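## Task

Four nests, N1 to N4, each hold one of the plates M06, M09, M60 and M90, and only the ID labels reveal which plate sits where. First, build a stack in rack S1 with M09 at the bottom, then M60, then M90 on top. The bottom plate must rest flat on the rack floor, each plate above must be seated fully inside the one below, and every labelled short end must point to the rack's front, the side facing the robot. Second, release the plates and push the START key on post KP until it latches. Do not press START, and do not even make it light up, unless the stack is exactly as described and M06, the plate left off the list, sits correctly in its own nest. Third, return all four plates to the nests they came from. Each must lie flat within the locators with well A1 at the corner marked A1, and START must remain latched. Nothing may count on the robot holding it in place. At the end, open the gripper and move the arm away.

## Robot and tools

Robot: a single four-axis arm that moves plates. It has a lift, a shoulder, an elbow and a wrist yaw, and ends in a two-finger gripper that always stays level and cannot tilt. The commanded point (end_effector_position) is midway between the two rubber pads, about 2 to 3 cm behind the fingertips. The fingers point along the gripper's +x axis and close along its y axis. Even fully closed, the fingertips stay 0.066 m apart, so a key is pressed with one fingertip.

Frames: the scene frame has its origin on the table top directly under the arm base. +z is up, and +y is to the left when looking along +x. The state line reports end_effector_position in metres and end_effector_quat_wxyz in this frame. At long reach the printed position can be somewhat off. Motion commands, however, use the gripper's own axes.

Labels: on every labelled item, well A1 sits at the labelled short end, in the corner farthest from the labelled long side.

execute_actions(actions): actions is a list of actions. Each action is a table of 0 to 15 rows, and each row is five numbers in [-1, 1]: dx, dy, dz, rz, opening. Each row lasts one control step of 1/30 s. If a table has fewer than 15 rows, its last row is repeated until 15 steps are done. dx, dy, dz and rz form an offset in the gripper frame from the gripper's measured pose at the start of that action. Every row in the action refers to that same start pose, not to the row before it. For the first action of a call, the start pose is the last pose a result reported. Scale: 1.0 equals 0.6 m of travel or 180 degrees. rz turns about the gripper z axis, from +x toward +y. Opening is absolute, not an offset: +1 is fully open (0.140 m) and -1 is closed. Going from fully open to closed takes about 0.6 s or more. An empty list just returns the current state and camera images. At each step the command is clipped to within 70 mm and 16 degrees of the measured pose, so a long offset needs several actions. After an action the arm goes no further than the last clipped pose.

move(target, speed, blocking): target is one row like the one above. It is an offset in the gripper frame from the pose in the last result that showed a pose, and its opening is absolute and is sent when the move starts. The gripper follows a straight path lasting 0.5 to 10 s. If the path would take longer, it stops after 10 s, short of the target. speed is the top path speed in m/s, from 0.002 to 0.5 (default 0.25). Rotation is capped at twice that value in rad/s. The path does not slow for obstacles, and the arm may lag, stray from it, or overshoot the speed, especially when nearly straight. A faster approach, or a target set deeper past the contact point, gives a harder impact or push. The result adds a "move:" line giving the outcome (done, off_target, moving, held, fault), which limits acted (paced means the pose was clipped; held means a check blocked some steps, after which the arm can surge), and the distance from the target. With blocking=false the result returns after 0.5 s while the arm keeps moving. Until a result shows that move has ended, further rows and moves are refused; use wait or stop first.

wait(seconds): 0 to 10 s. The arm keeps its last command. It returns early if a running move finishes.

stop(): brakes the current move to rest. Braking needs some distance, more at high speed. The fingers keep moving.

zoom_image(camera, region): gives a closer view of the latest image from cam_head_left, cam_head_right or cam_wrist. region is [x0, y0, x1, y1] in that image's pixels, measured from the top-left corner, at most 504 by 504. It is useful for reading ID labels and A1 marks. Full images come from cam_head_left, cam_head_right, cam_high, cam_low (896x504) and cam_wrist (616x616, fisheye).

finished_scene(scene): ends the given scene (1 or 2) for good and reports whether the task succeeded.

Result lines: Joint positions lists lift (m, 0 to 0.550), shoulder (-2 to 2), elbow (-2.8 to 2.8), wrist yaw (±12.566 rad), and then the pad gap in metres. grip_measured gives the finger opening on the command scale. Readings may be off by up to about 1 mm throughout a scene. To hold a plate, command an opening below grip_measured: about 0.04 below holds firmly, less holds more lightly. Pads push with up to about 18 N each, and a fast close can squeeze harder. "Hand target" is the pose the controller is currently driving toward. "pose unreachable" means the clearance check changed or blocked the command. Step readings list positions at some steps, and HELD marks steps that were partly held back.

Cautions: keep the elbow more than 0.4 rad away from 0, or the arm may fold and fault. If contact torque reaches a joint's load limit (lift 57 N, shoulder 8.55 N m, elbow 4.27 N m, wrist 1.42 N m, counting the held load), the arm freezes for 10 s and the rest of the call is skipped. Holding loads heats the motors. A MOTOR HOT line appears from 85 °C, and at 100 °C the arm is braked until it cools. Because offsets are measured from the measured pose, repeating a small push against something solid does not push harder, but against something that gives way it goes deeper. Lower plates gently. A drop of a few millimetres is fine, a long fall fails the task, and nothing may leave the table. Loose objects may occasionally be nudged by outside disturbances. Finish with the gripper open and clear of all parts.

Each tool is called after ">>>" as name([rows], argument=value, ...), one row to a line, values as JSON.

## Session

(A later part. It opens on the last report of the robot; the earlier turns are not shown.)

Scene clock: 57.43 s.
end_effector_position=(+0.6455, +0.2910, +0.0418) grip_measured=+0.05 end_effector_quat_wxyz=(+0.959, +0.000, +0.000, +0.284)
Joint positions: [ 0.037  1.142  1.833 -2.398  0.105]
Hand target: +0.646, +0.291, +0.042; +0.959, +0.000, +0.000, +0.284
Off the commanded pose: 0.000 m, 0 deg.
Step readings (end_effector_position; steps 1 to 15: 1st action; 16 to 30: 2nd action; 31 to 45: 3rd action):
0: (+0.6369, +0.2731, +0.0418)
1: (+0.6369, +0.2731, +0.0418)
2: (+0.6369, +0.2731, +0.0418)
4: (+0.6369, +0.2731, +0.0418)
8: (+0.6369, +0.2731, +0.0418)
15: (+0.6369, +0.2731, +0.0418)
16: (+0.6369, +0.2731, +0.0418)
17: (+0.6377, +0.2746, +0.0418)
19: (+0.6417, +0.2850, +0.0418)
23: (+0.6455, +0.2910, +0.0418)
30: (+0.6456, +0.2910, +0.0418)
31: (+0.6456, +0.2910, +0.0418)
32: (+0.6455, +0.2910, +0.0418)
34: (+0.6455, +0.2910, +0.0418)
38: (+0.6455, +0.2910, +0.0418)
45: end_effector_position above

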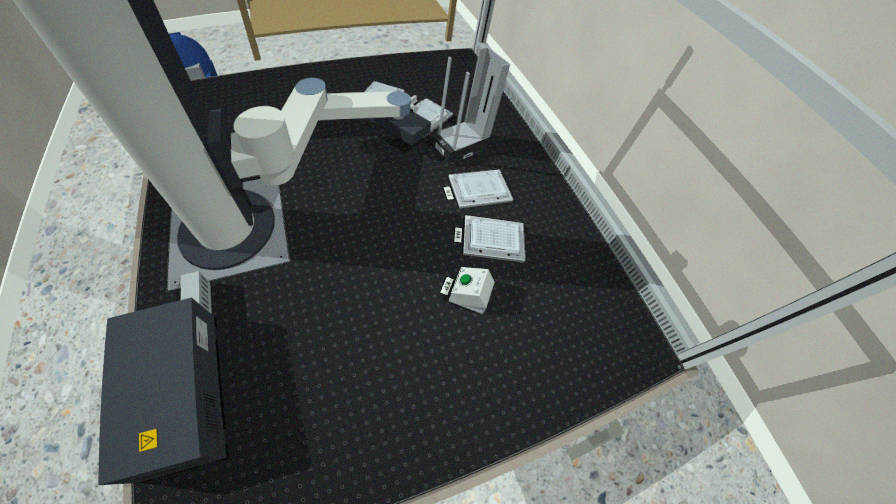

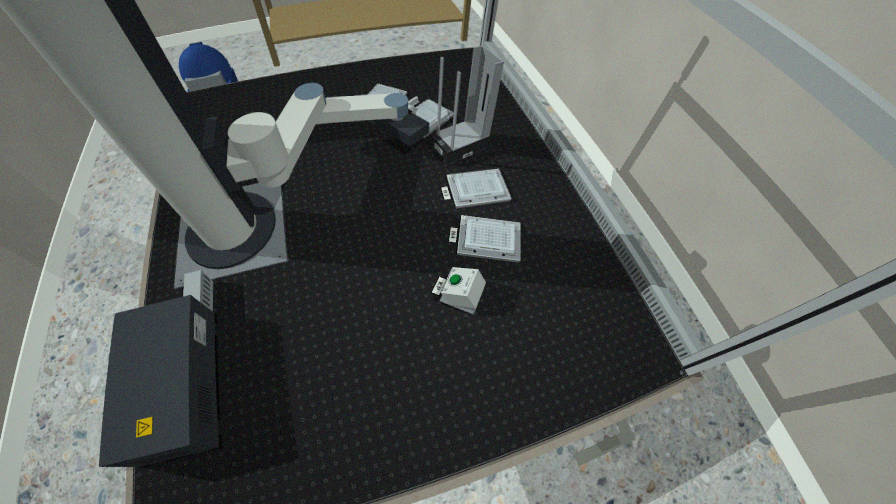

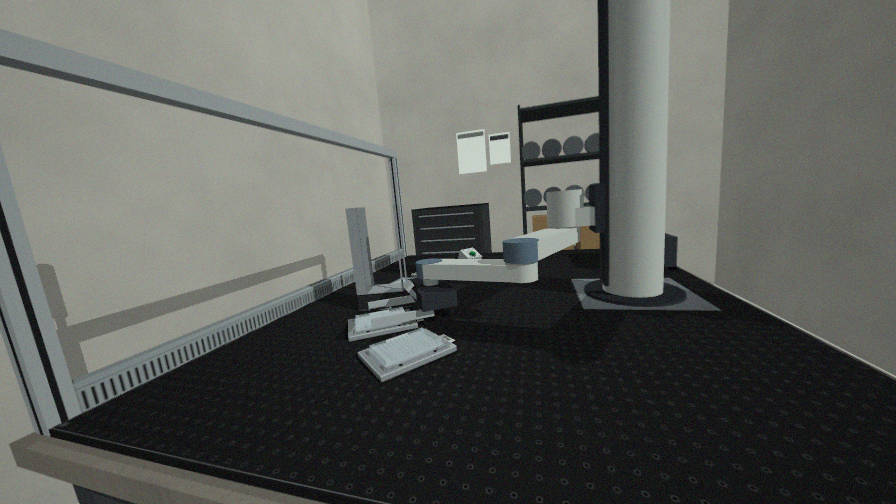

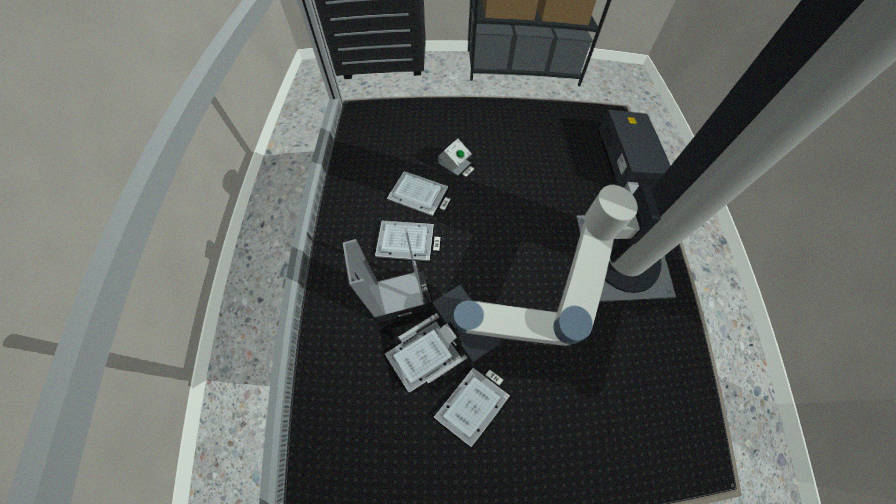

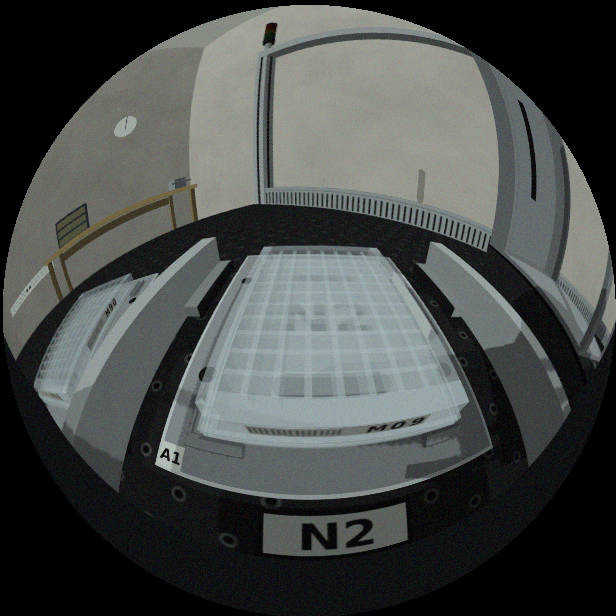

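>>> execute_actions([
  [[0,0,-0.0147,0,0.05]],
  [[0,0,0,0,-0.25]],
  [[0,0,0,0,-0.42]],
  [[0,0,0,0,-0.5]],
  [[0,0,0,0,-0.56]],
])

Scene clock: 60.43 s.
end_effector_position=(+0.6454, +0.2914, +0.0331) grip_measured=-0.56 end_effector_quat_wxyz=(+0.958, +0.000, +0.000, +0.285)
Joint positions: [ 0.028  1.142  1.833 -2.397  0.082]
Hand target: +0.645, +0.291, +0.033; +0.959, +0.000, +0.000, +0.285
Off the commanded pose: 0.000 m, 0 deg.
Step readings (end_effector_position; steps 1 to 15: 1st action; 16 to 30: 2nd action; 31 to 45: 3rd action; 46 to 60: 4th action; 61 to 75: 5th action):
0: (+0.6455, +0.2910, +0.0418)
1: (+0.6455, +0.2910, +0.0418)
2: (+0.6455, +0.2910, +0.0408)
4: (+0.6455, +0.2910, +0.0344)
8: (+0.6455, +0.2910, +0.0330)
15: (+0.6455, +0.2910, +0.0330)
16: (+0.6455, +0.2910, +0.0330)
17: (+0.6455, +0.2910, +0.0330)
19: (+0.6455, +0.2910, +0.0330)
23: (+0.6455, +0.2910, +0.0330)
30: (+0.6455, +0.2910, +0.0330)
31: (+0.6455, +0.2910, +0.0330)
32: (+0.6455, +0.2910, +0.0330)
34: (+0.6455, +0.2910, +0.0330)
38: (+0.6455, +0.2910, +0.0330)
45: (+0.6455, +0.2910, +0.0330)
46: (+0.6455, +0.2910, +0.0330)
47: (+0.6454, +0.2913, +0.0330)
49: (+0.6454, +0.2913, +0.0330)
53: (+0.6454, +0.2913, +0.0330)
60: (+0.6454, +0.2913, +0.0330)
61: (+0.6454, +0.2913, +0.0330)
62: (+0.6454, +0.2914, +0.0331)
64: (+0.6454, +0.2914, +0.0331)
68: (+0.6454, +0.2914, +0.0331)
75: end_effector_position above

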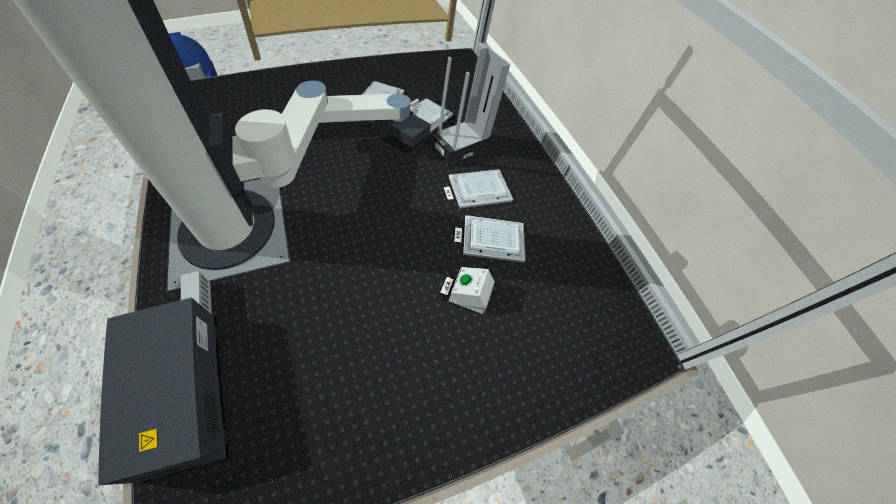

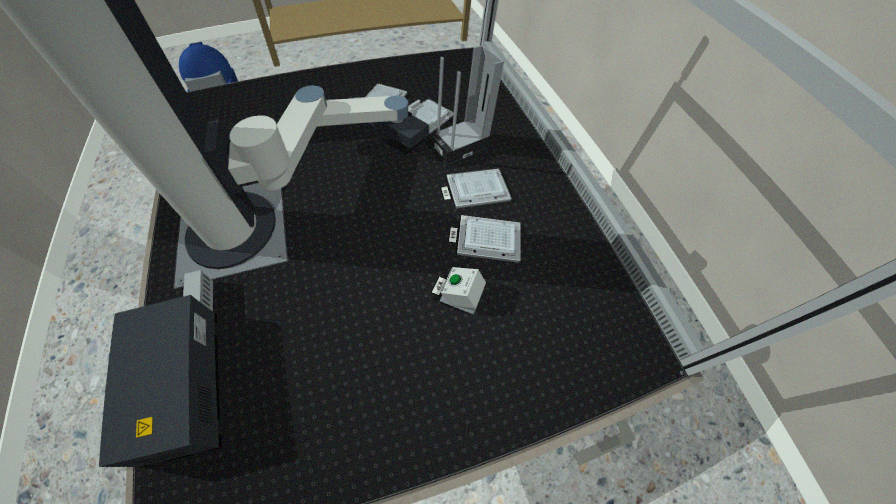

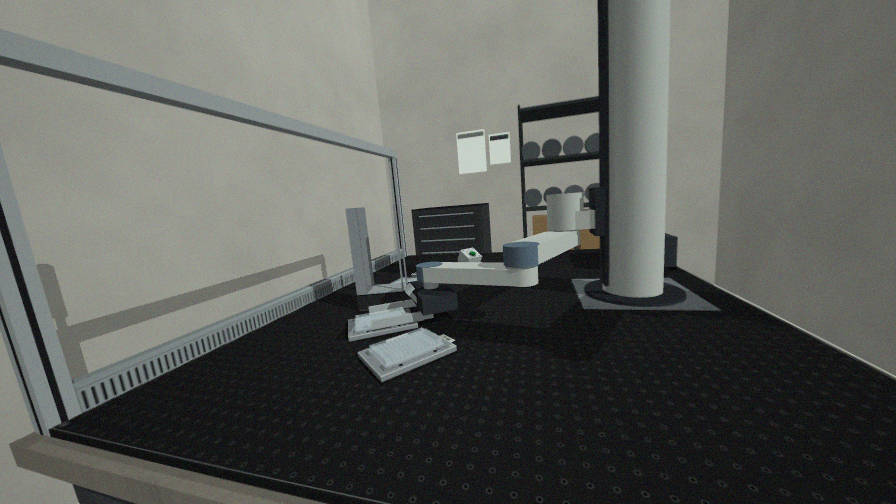

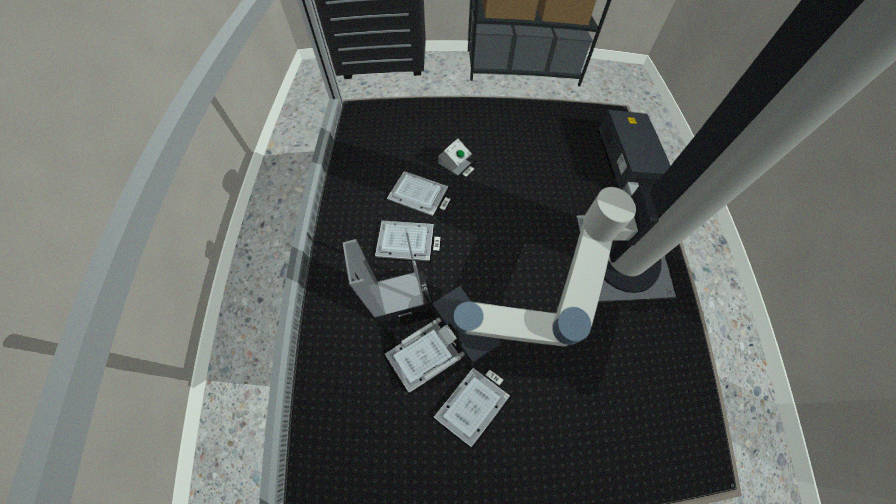

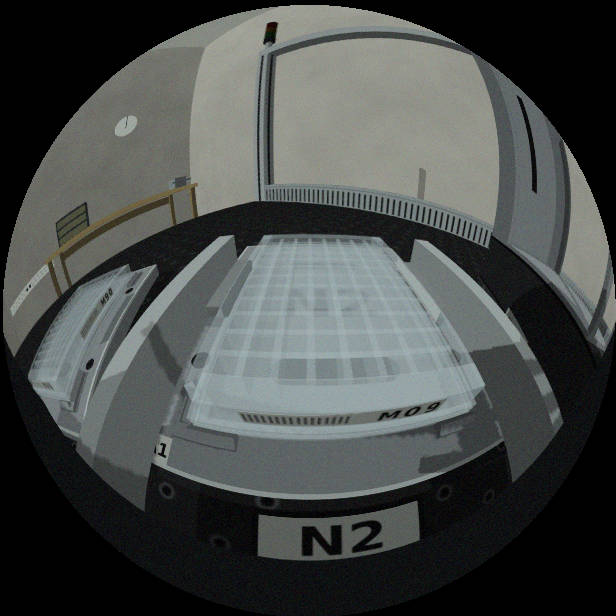

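>>> execute_actions([
  [[0,0,0,0,-0.6]],
  [[0,0,0,0,-0.64]],
])

Scene clock: 61.73 s.
end_effector_position=(+0.6453, +0.2914, +0.0331) grip_measured=-0.57 end_effector_quat_wxyz=(+0.958, +0.000, +0.000, +0.285)
Joint positions: [ 0.028  1.142  1.833 -2.396  0.082]
Hand target: +0.645, +0.291, +0.033; +0.958, +0.000, +0.000, +0.285
Off the commanded pose: 0.000 m, 0 deg.
Step readings (end_effector_position; steps 1 to 15: 1st action; 16 to 30: 2nd action):
0: (+0.6454, +0.2914, +0.0331)
1: (+0.6454, +0.2914, +0.0331)
2: (+0.6453, +0.2914, +0.0331)
4: (+0.6453, +0.2914, +0.0331)
8: (+0.6453, +0.2914, +0.0331)
15: (+0.6453, +0.2914, +0.0331)
16: (+0.6453, +0.2914, +0.0331)
17: (+0.6453, +0.2914, +0.0331)
19: (+0.6453, +0.2914, +0.0331)
23: (+0.6453, +0.2914, +0.0331)
30: end_effector_position above

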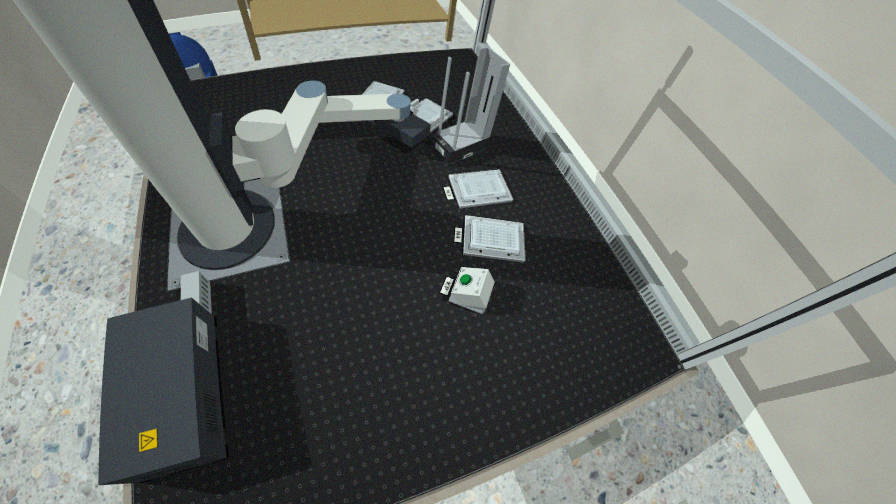

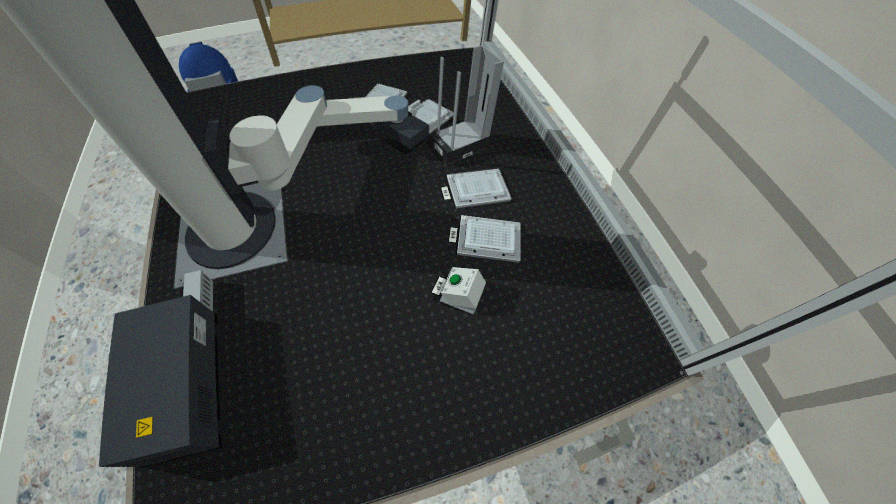

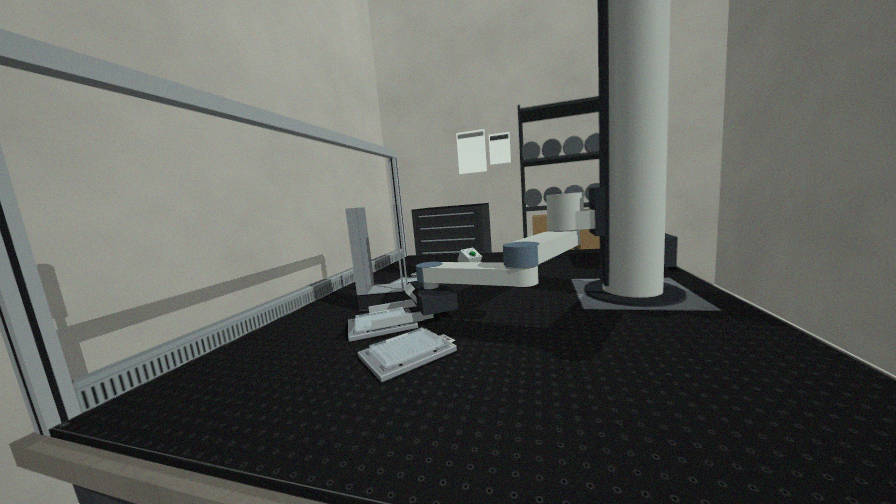

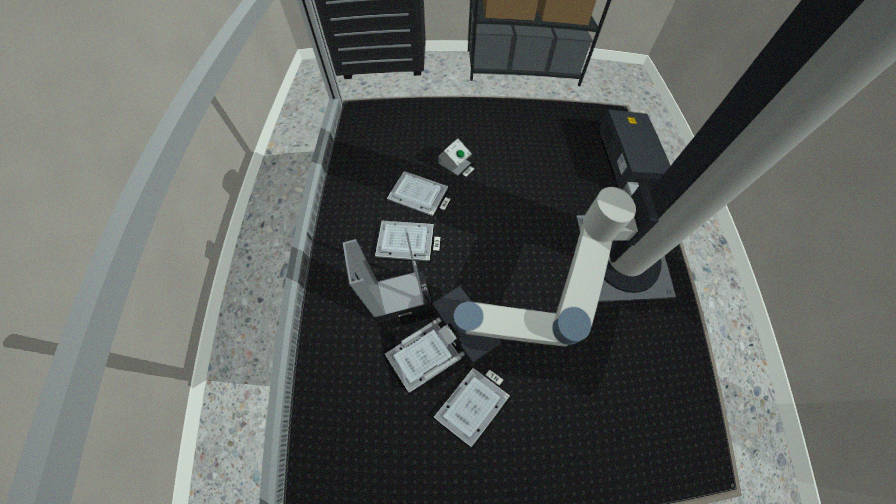

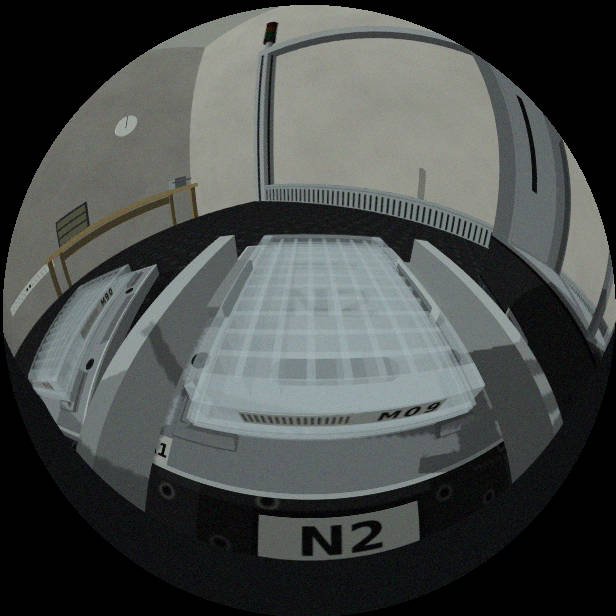

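>>> move(target=[0, 0, 0.03, 0, -0.62], speed=0.04)

Scene clock: 63.00 s.
end_effector_position=(+0.6453, +0.2914, +0.0512) grip_measured=-0.57 end_effector_quat_wxyz=(+0.958, +0.000, +0.000, +0.285)
Joint positions: [ 0.046  1.142  1.833 -2.396  0.082]
Hand target: +0.645, +0.291, +0.051; +0.958, +0.000, +0.000, +0.285
Off the commanded pose: 0.000 m, 0 deg.
move: done

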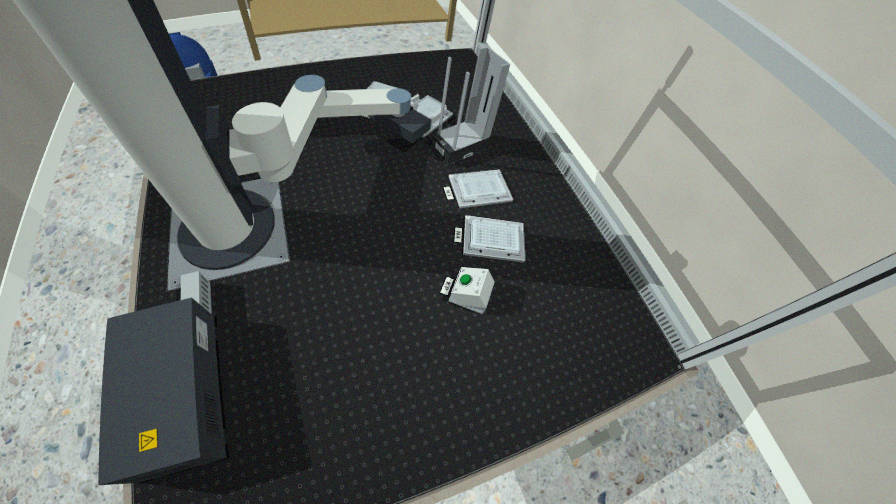

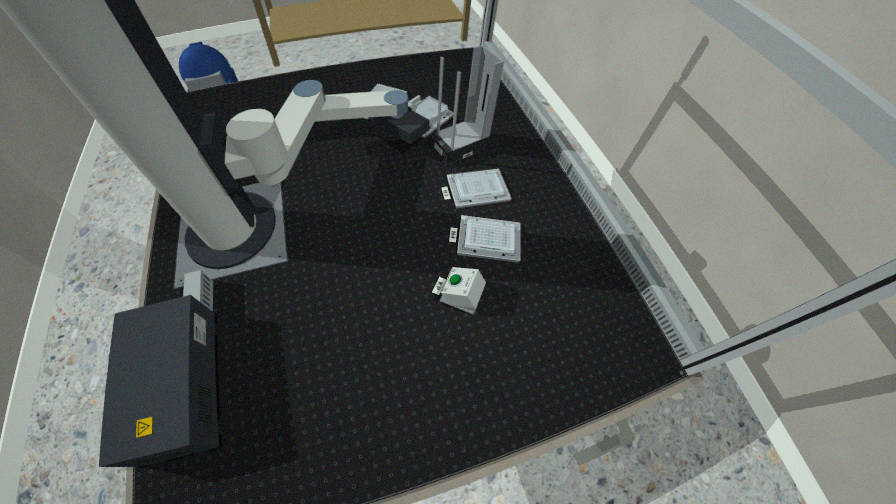

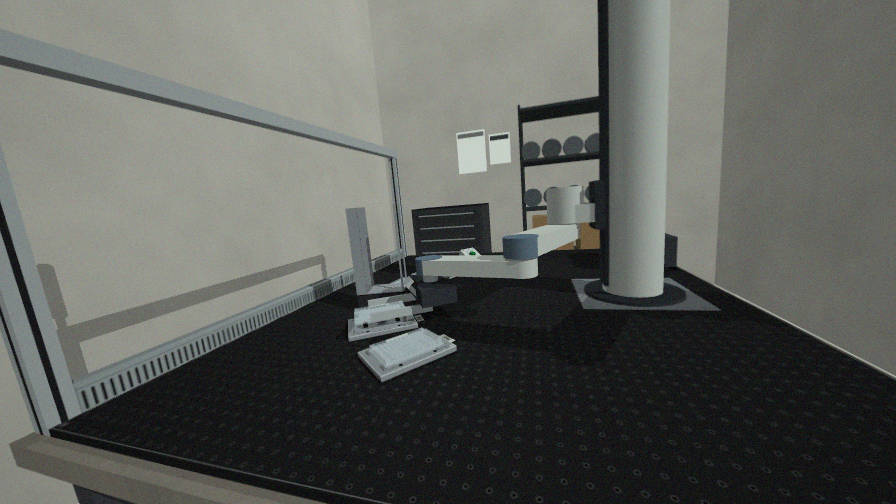

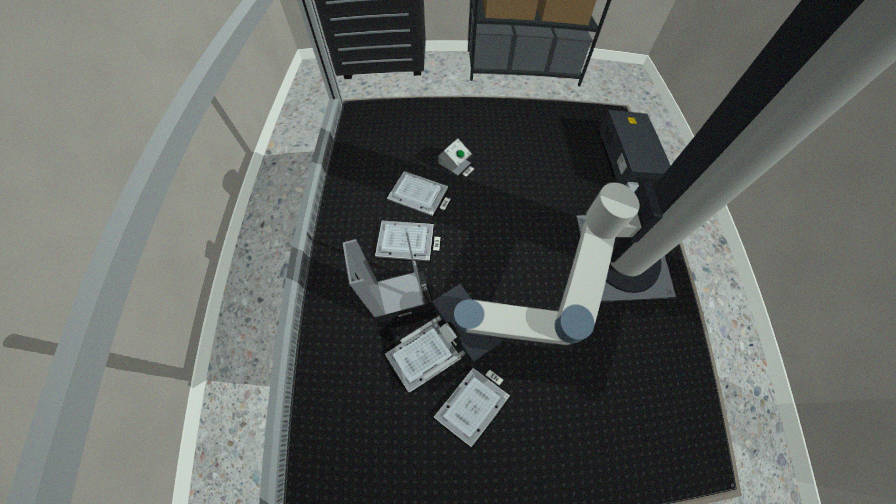

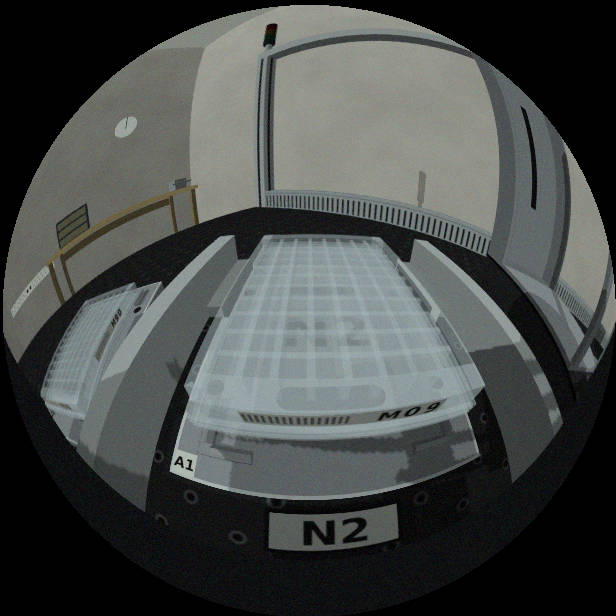

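>>> move(target=[0, 0, 0.49, 0, -0.62], speed=0.35)

Scene clock: 65.90 s.
end_effector_position=(+0.6453, +0.2915, +0.3452) grip_measured=-0.57 end_effector_quat_wxyz=(+0.958, +0.000, +0.000, +0.285)
Joint positions: [ 0.34   1.142  1.833 -2.396  0.082]
Hand target: +0.645, +0.291, +0.345; +0.958, +0.000, +0.000, +0.285
Off the commanded pose: 0.000 m, 0 deg.
move: done

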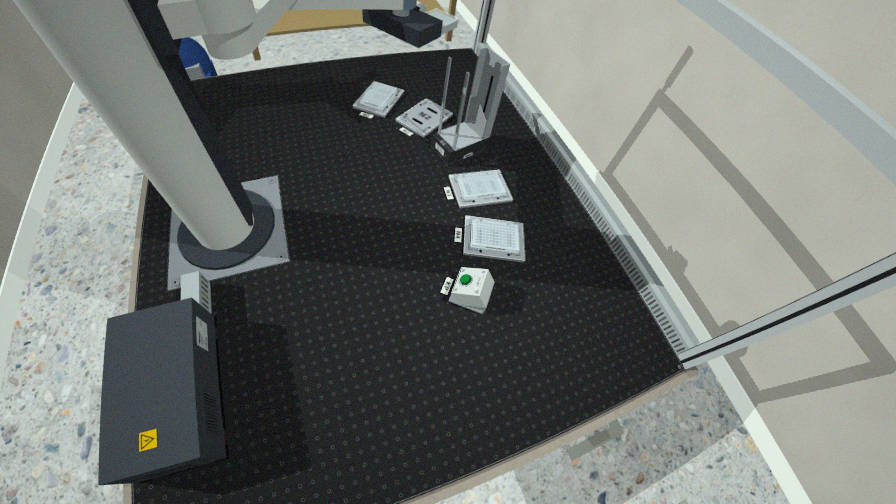

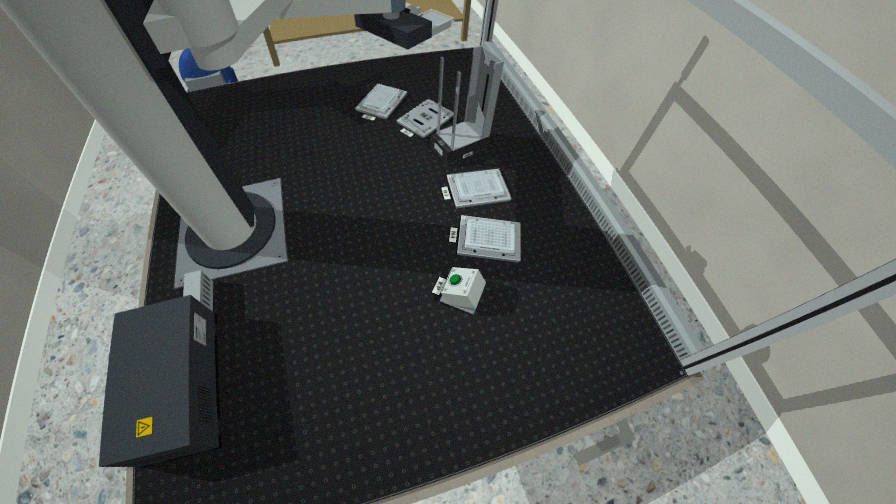

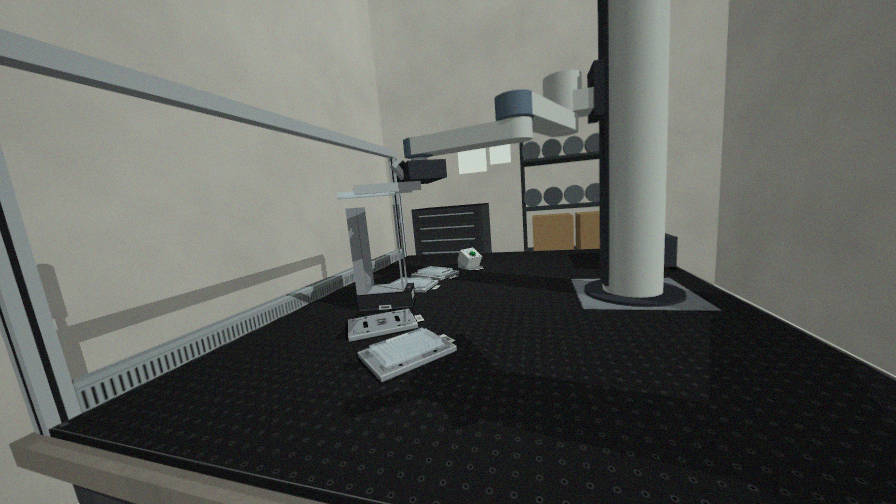

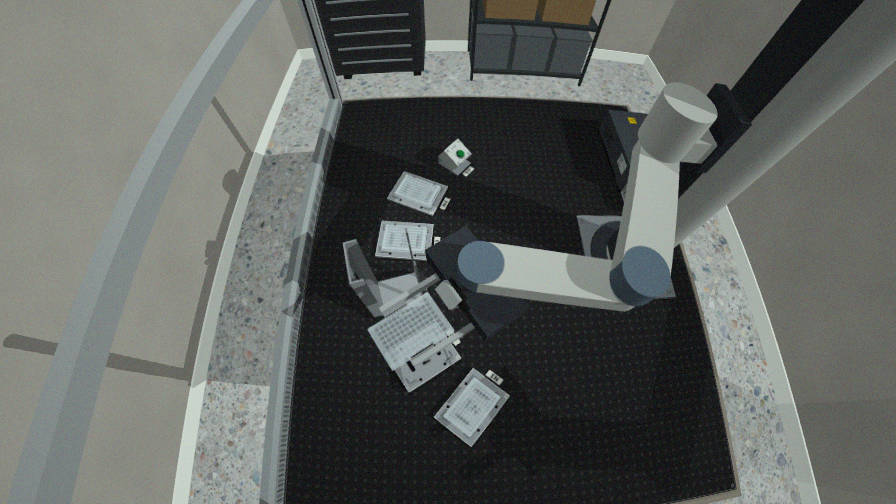

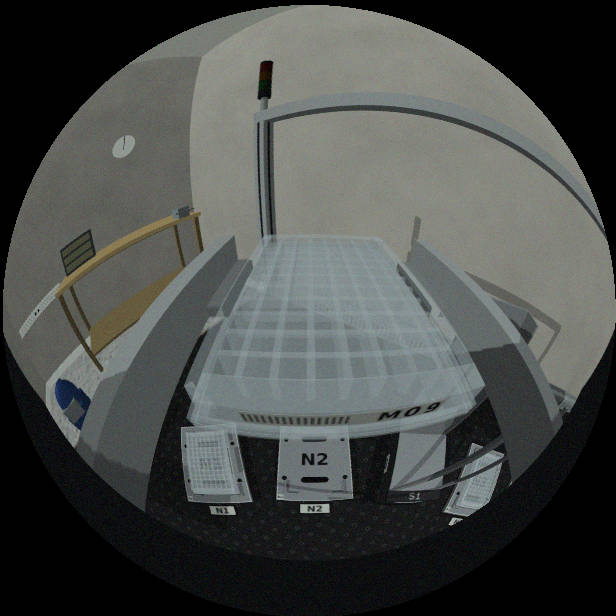

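>>> move(target=[-0.0482, -0.3, 0, -0.1236, -0.62], speed=0.2)

Scene clock: 67.77 s.
end_effector_position=(+0.7196, +0.1247, +0.3452) grip_measured=-0.57 end_effector_quat_wxyz=(+0.995, +0.000, +0.000, +0.095)
Joint positions: [ 0.34   0.817  1.869 -2.495  0.082]
Hand target: +0.720, +0.125, +0.345; +0.995, +0.000, +0.000, +0.095
Off the commanded pose: 0.000 m, 0 deg.
move: done

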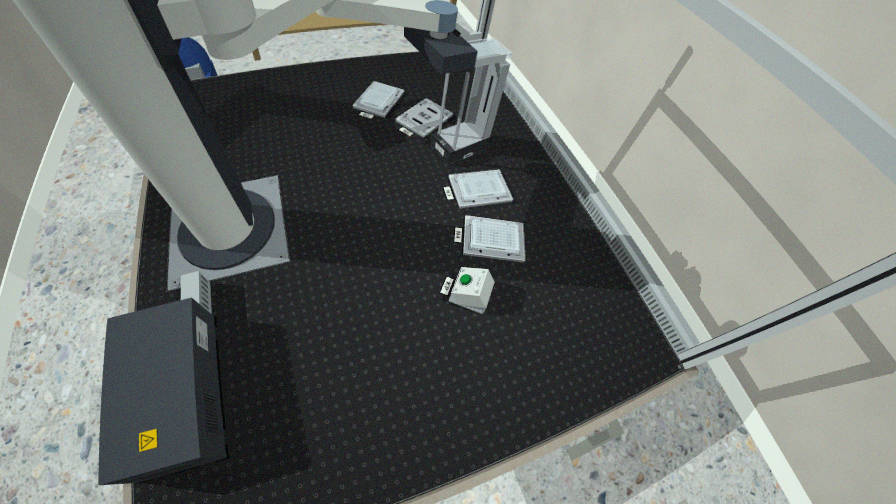

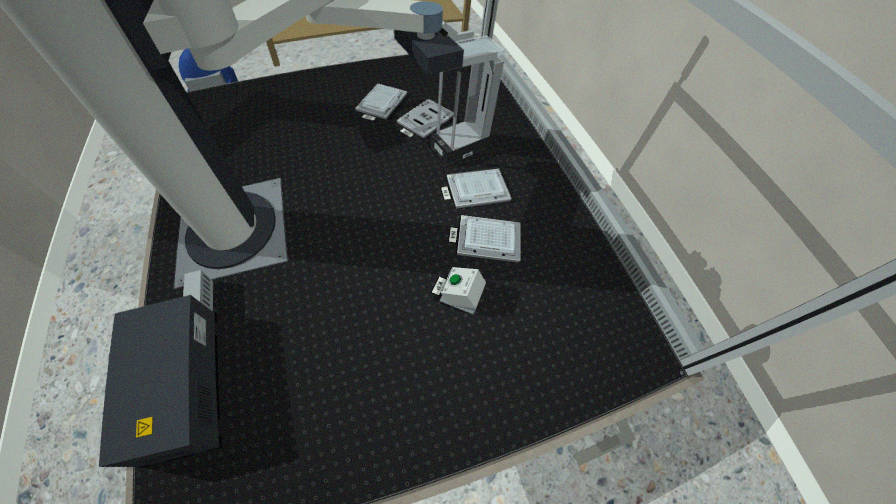

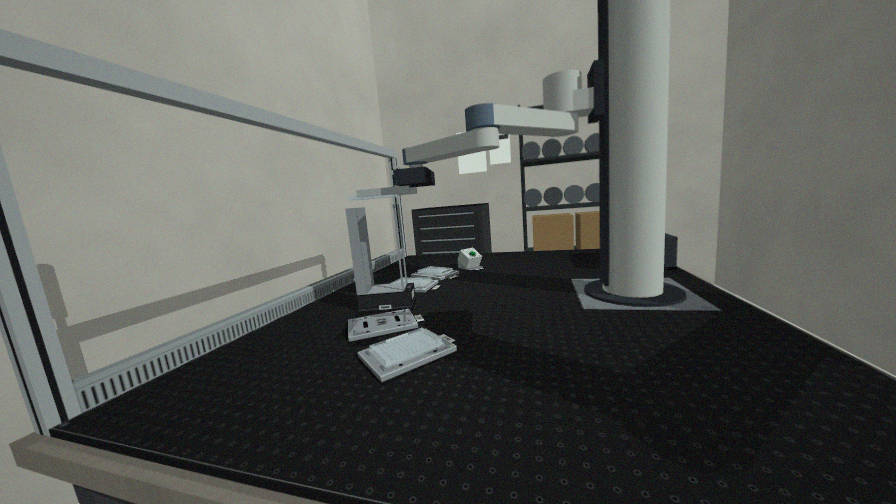

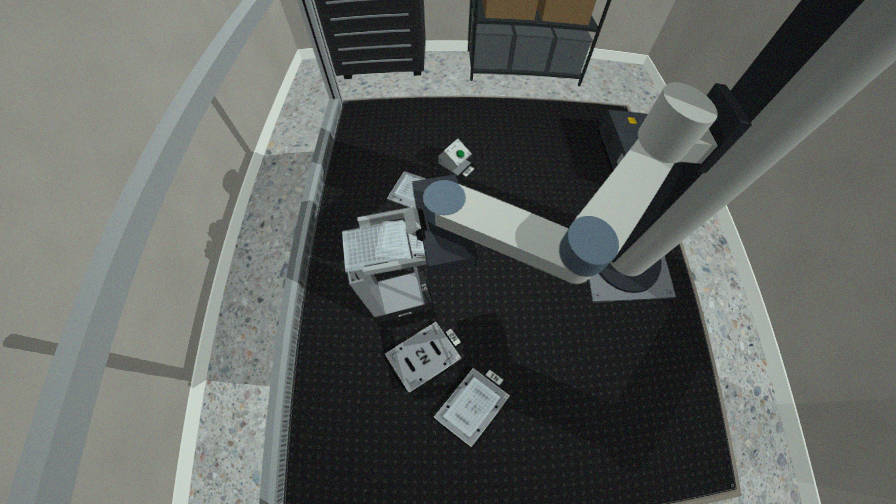

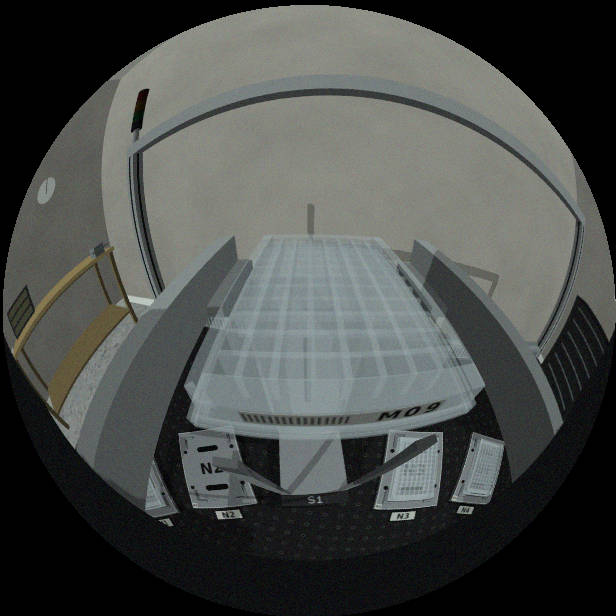

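>>> zoom_image(camera="cam_wrist", region=[170, 330, 490, 530])

>>> zoom_image(camera="cam_high", region=[320, 160, 460, 320])

Region (170, 330, 490, 530) of cam_wrist's 616x616 image, scaled by 1.575, with more detail than that image has; it fills the top 315 rows of this view, and the rest is white.

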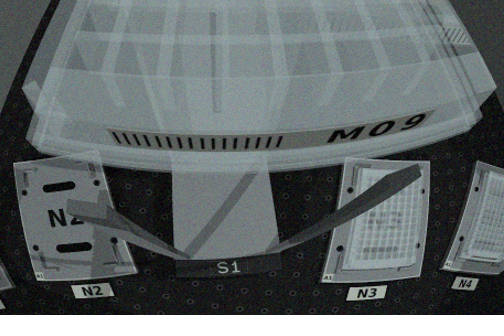

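Region (320, 160, 460, 320) of cam_high's 896x504 image, scaled by 3.150, with more detail than that image has; it fills the left 441 columns of this view, and the rest is white.

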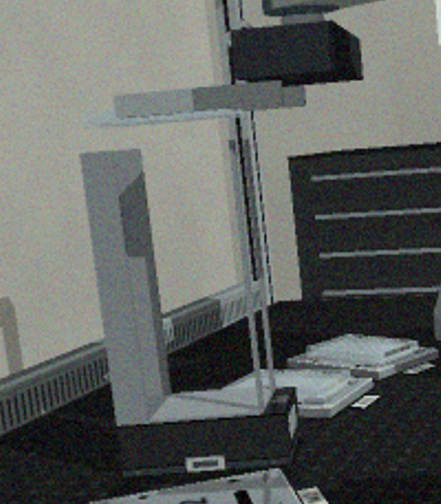

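>>> move(target=[-0.002, 0.008, 0, 0.027, -0.62], speed=0.05)

Scene clock: 71.77 s.
end_effector_position=(+0.7175, +0.1294, +0.3452) grip_measured=-0.57 end_effector_quat_wxyz=(+0.991, +0.000, +0.000, +0.137)
Joint positions: [ 0.34   0.803  1.862 -2.39   0.082]
Hand target: +0.718, +0.129, +0.345; +0.991, +0.000, +0.000, +0.137
Off the commanded pose: 0.000 m, 0 deg.
move: done

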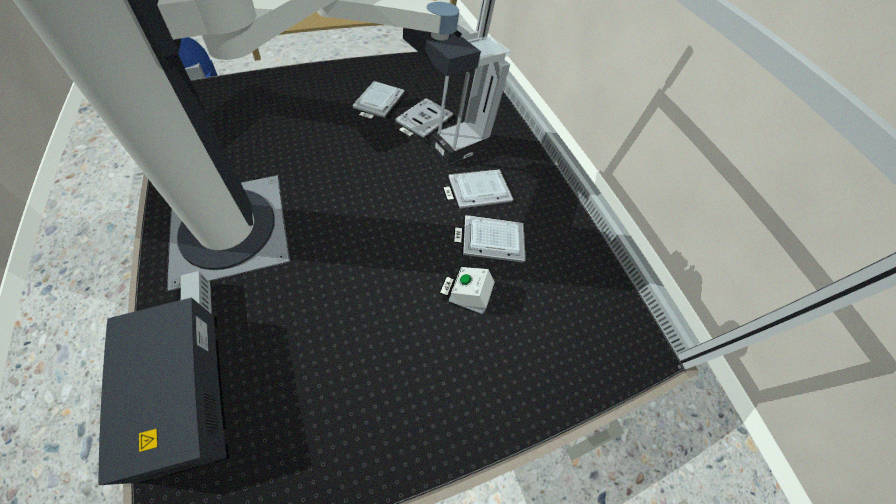

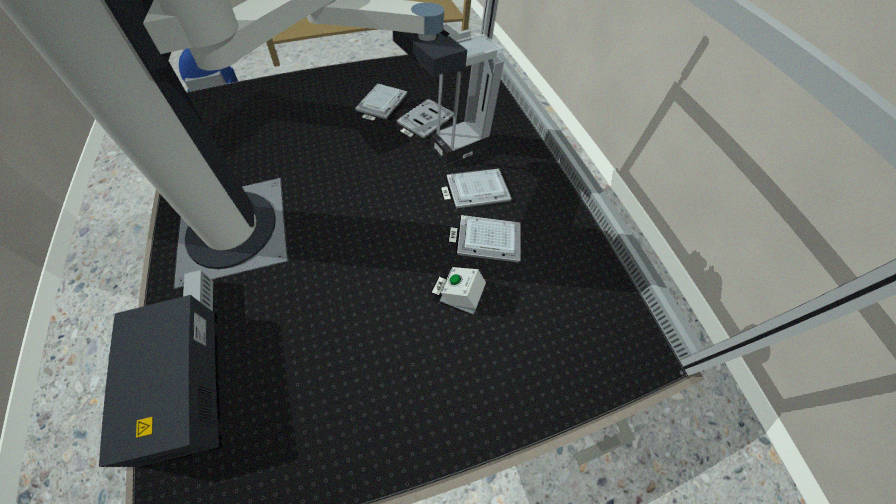

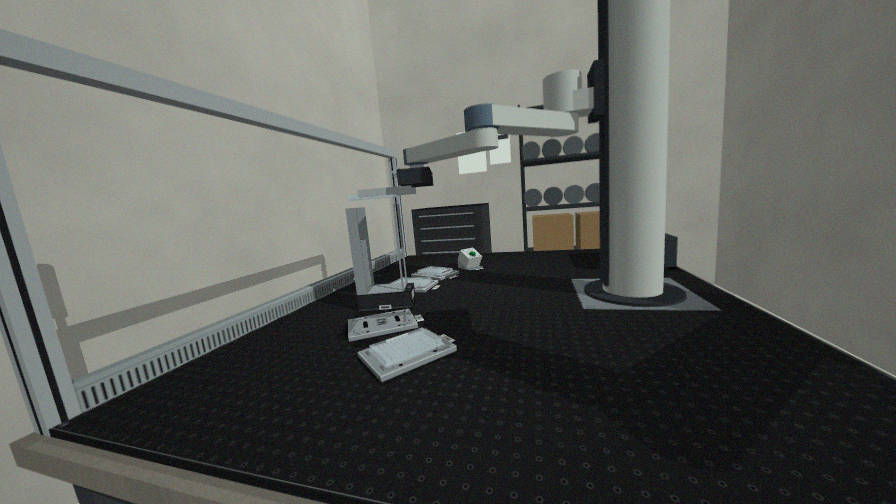

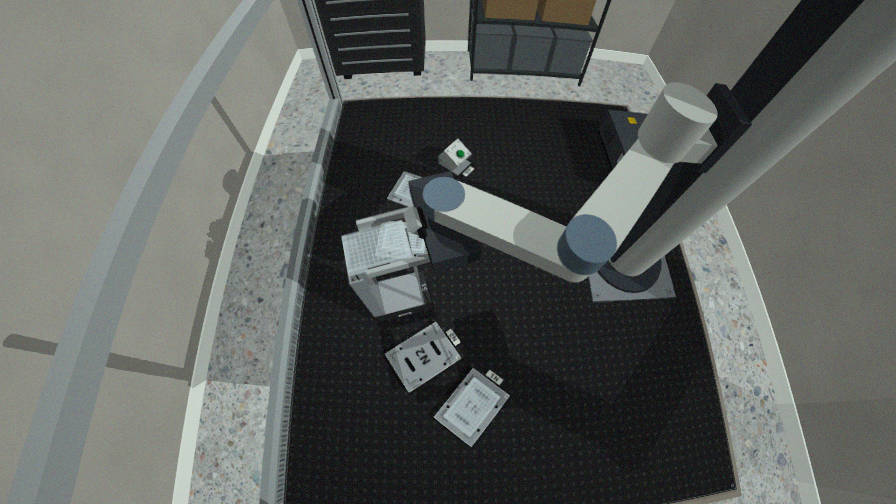

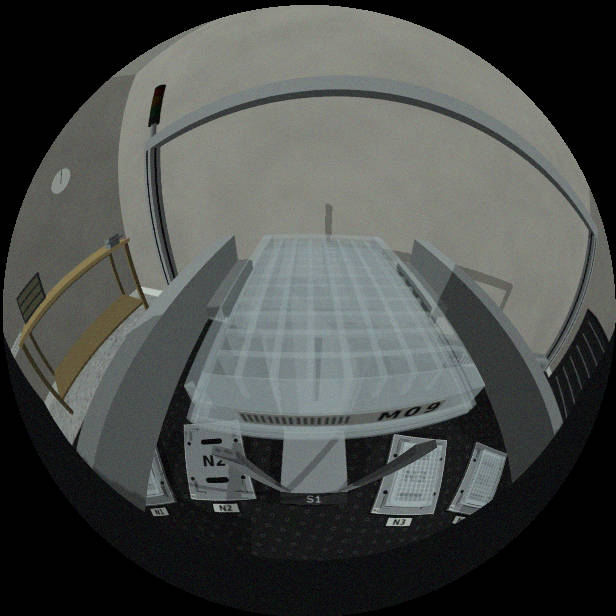

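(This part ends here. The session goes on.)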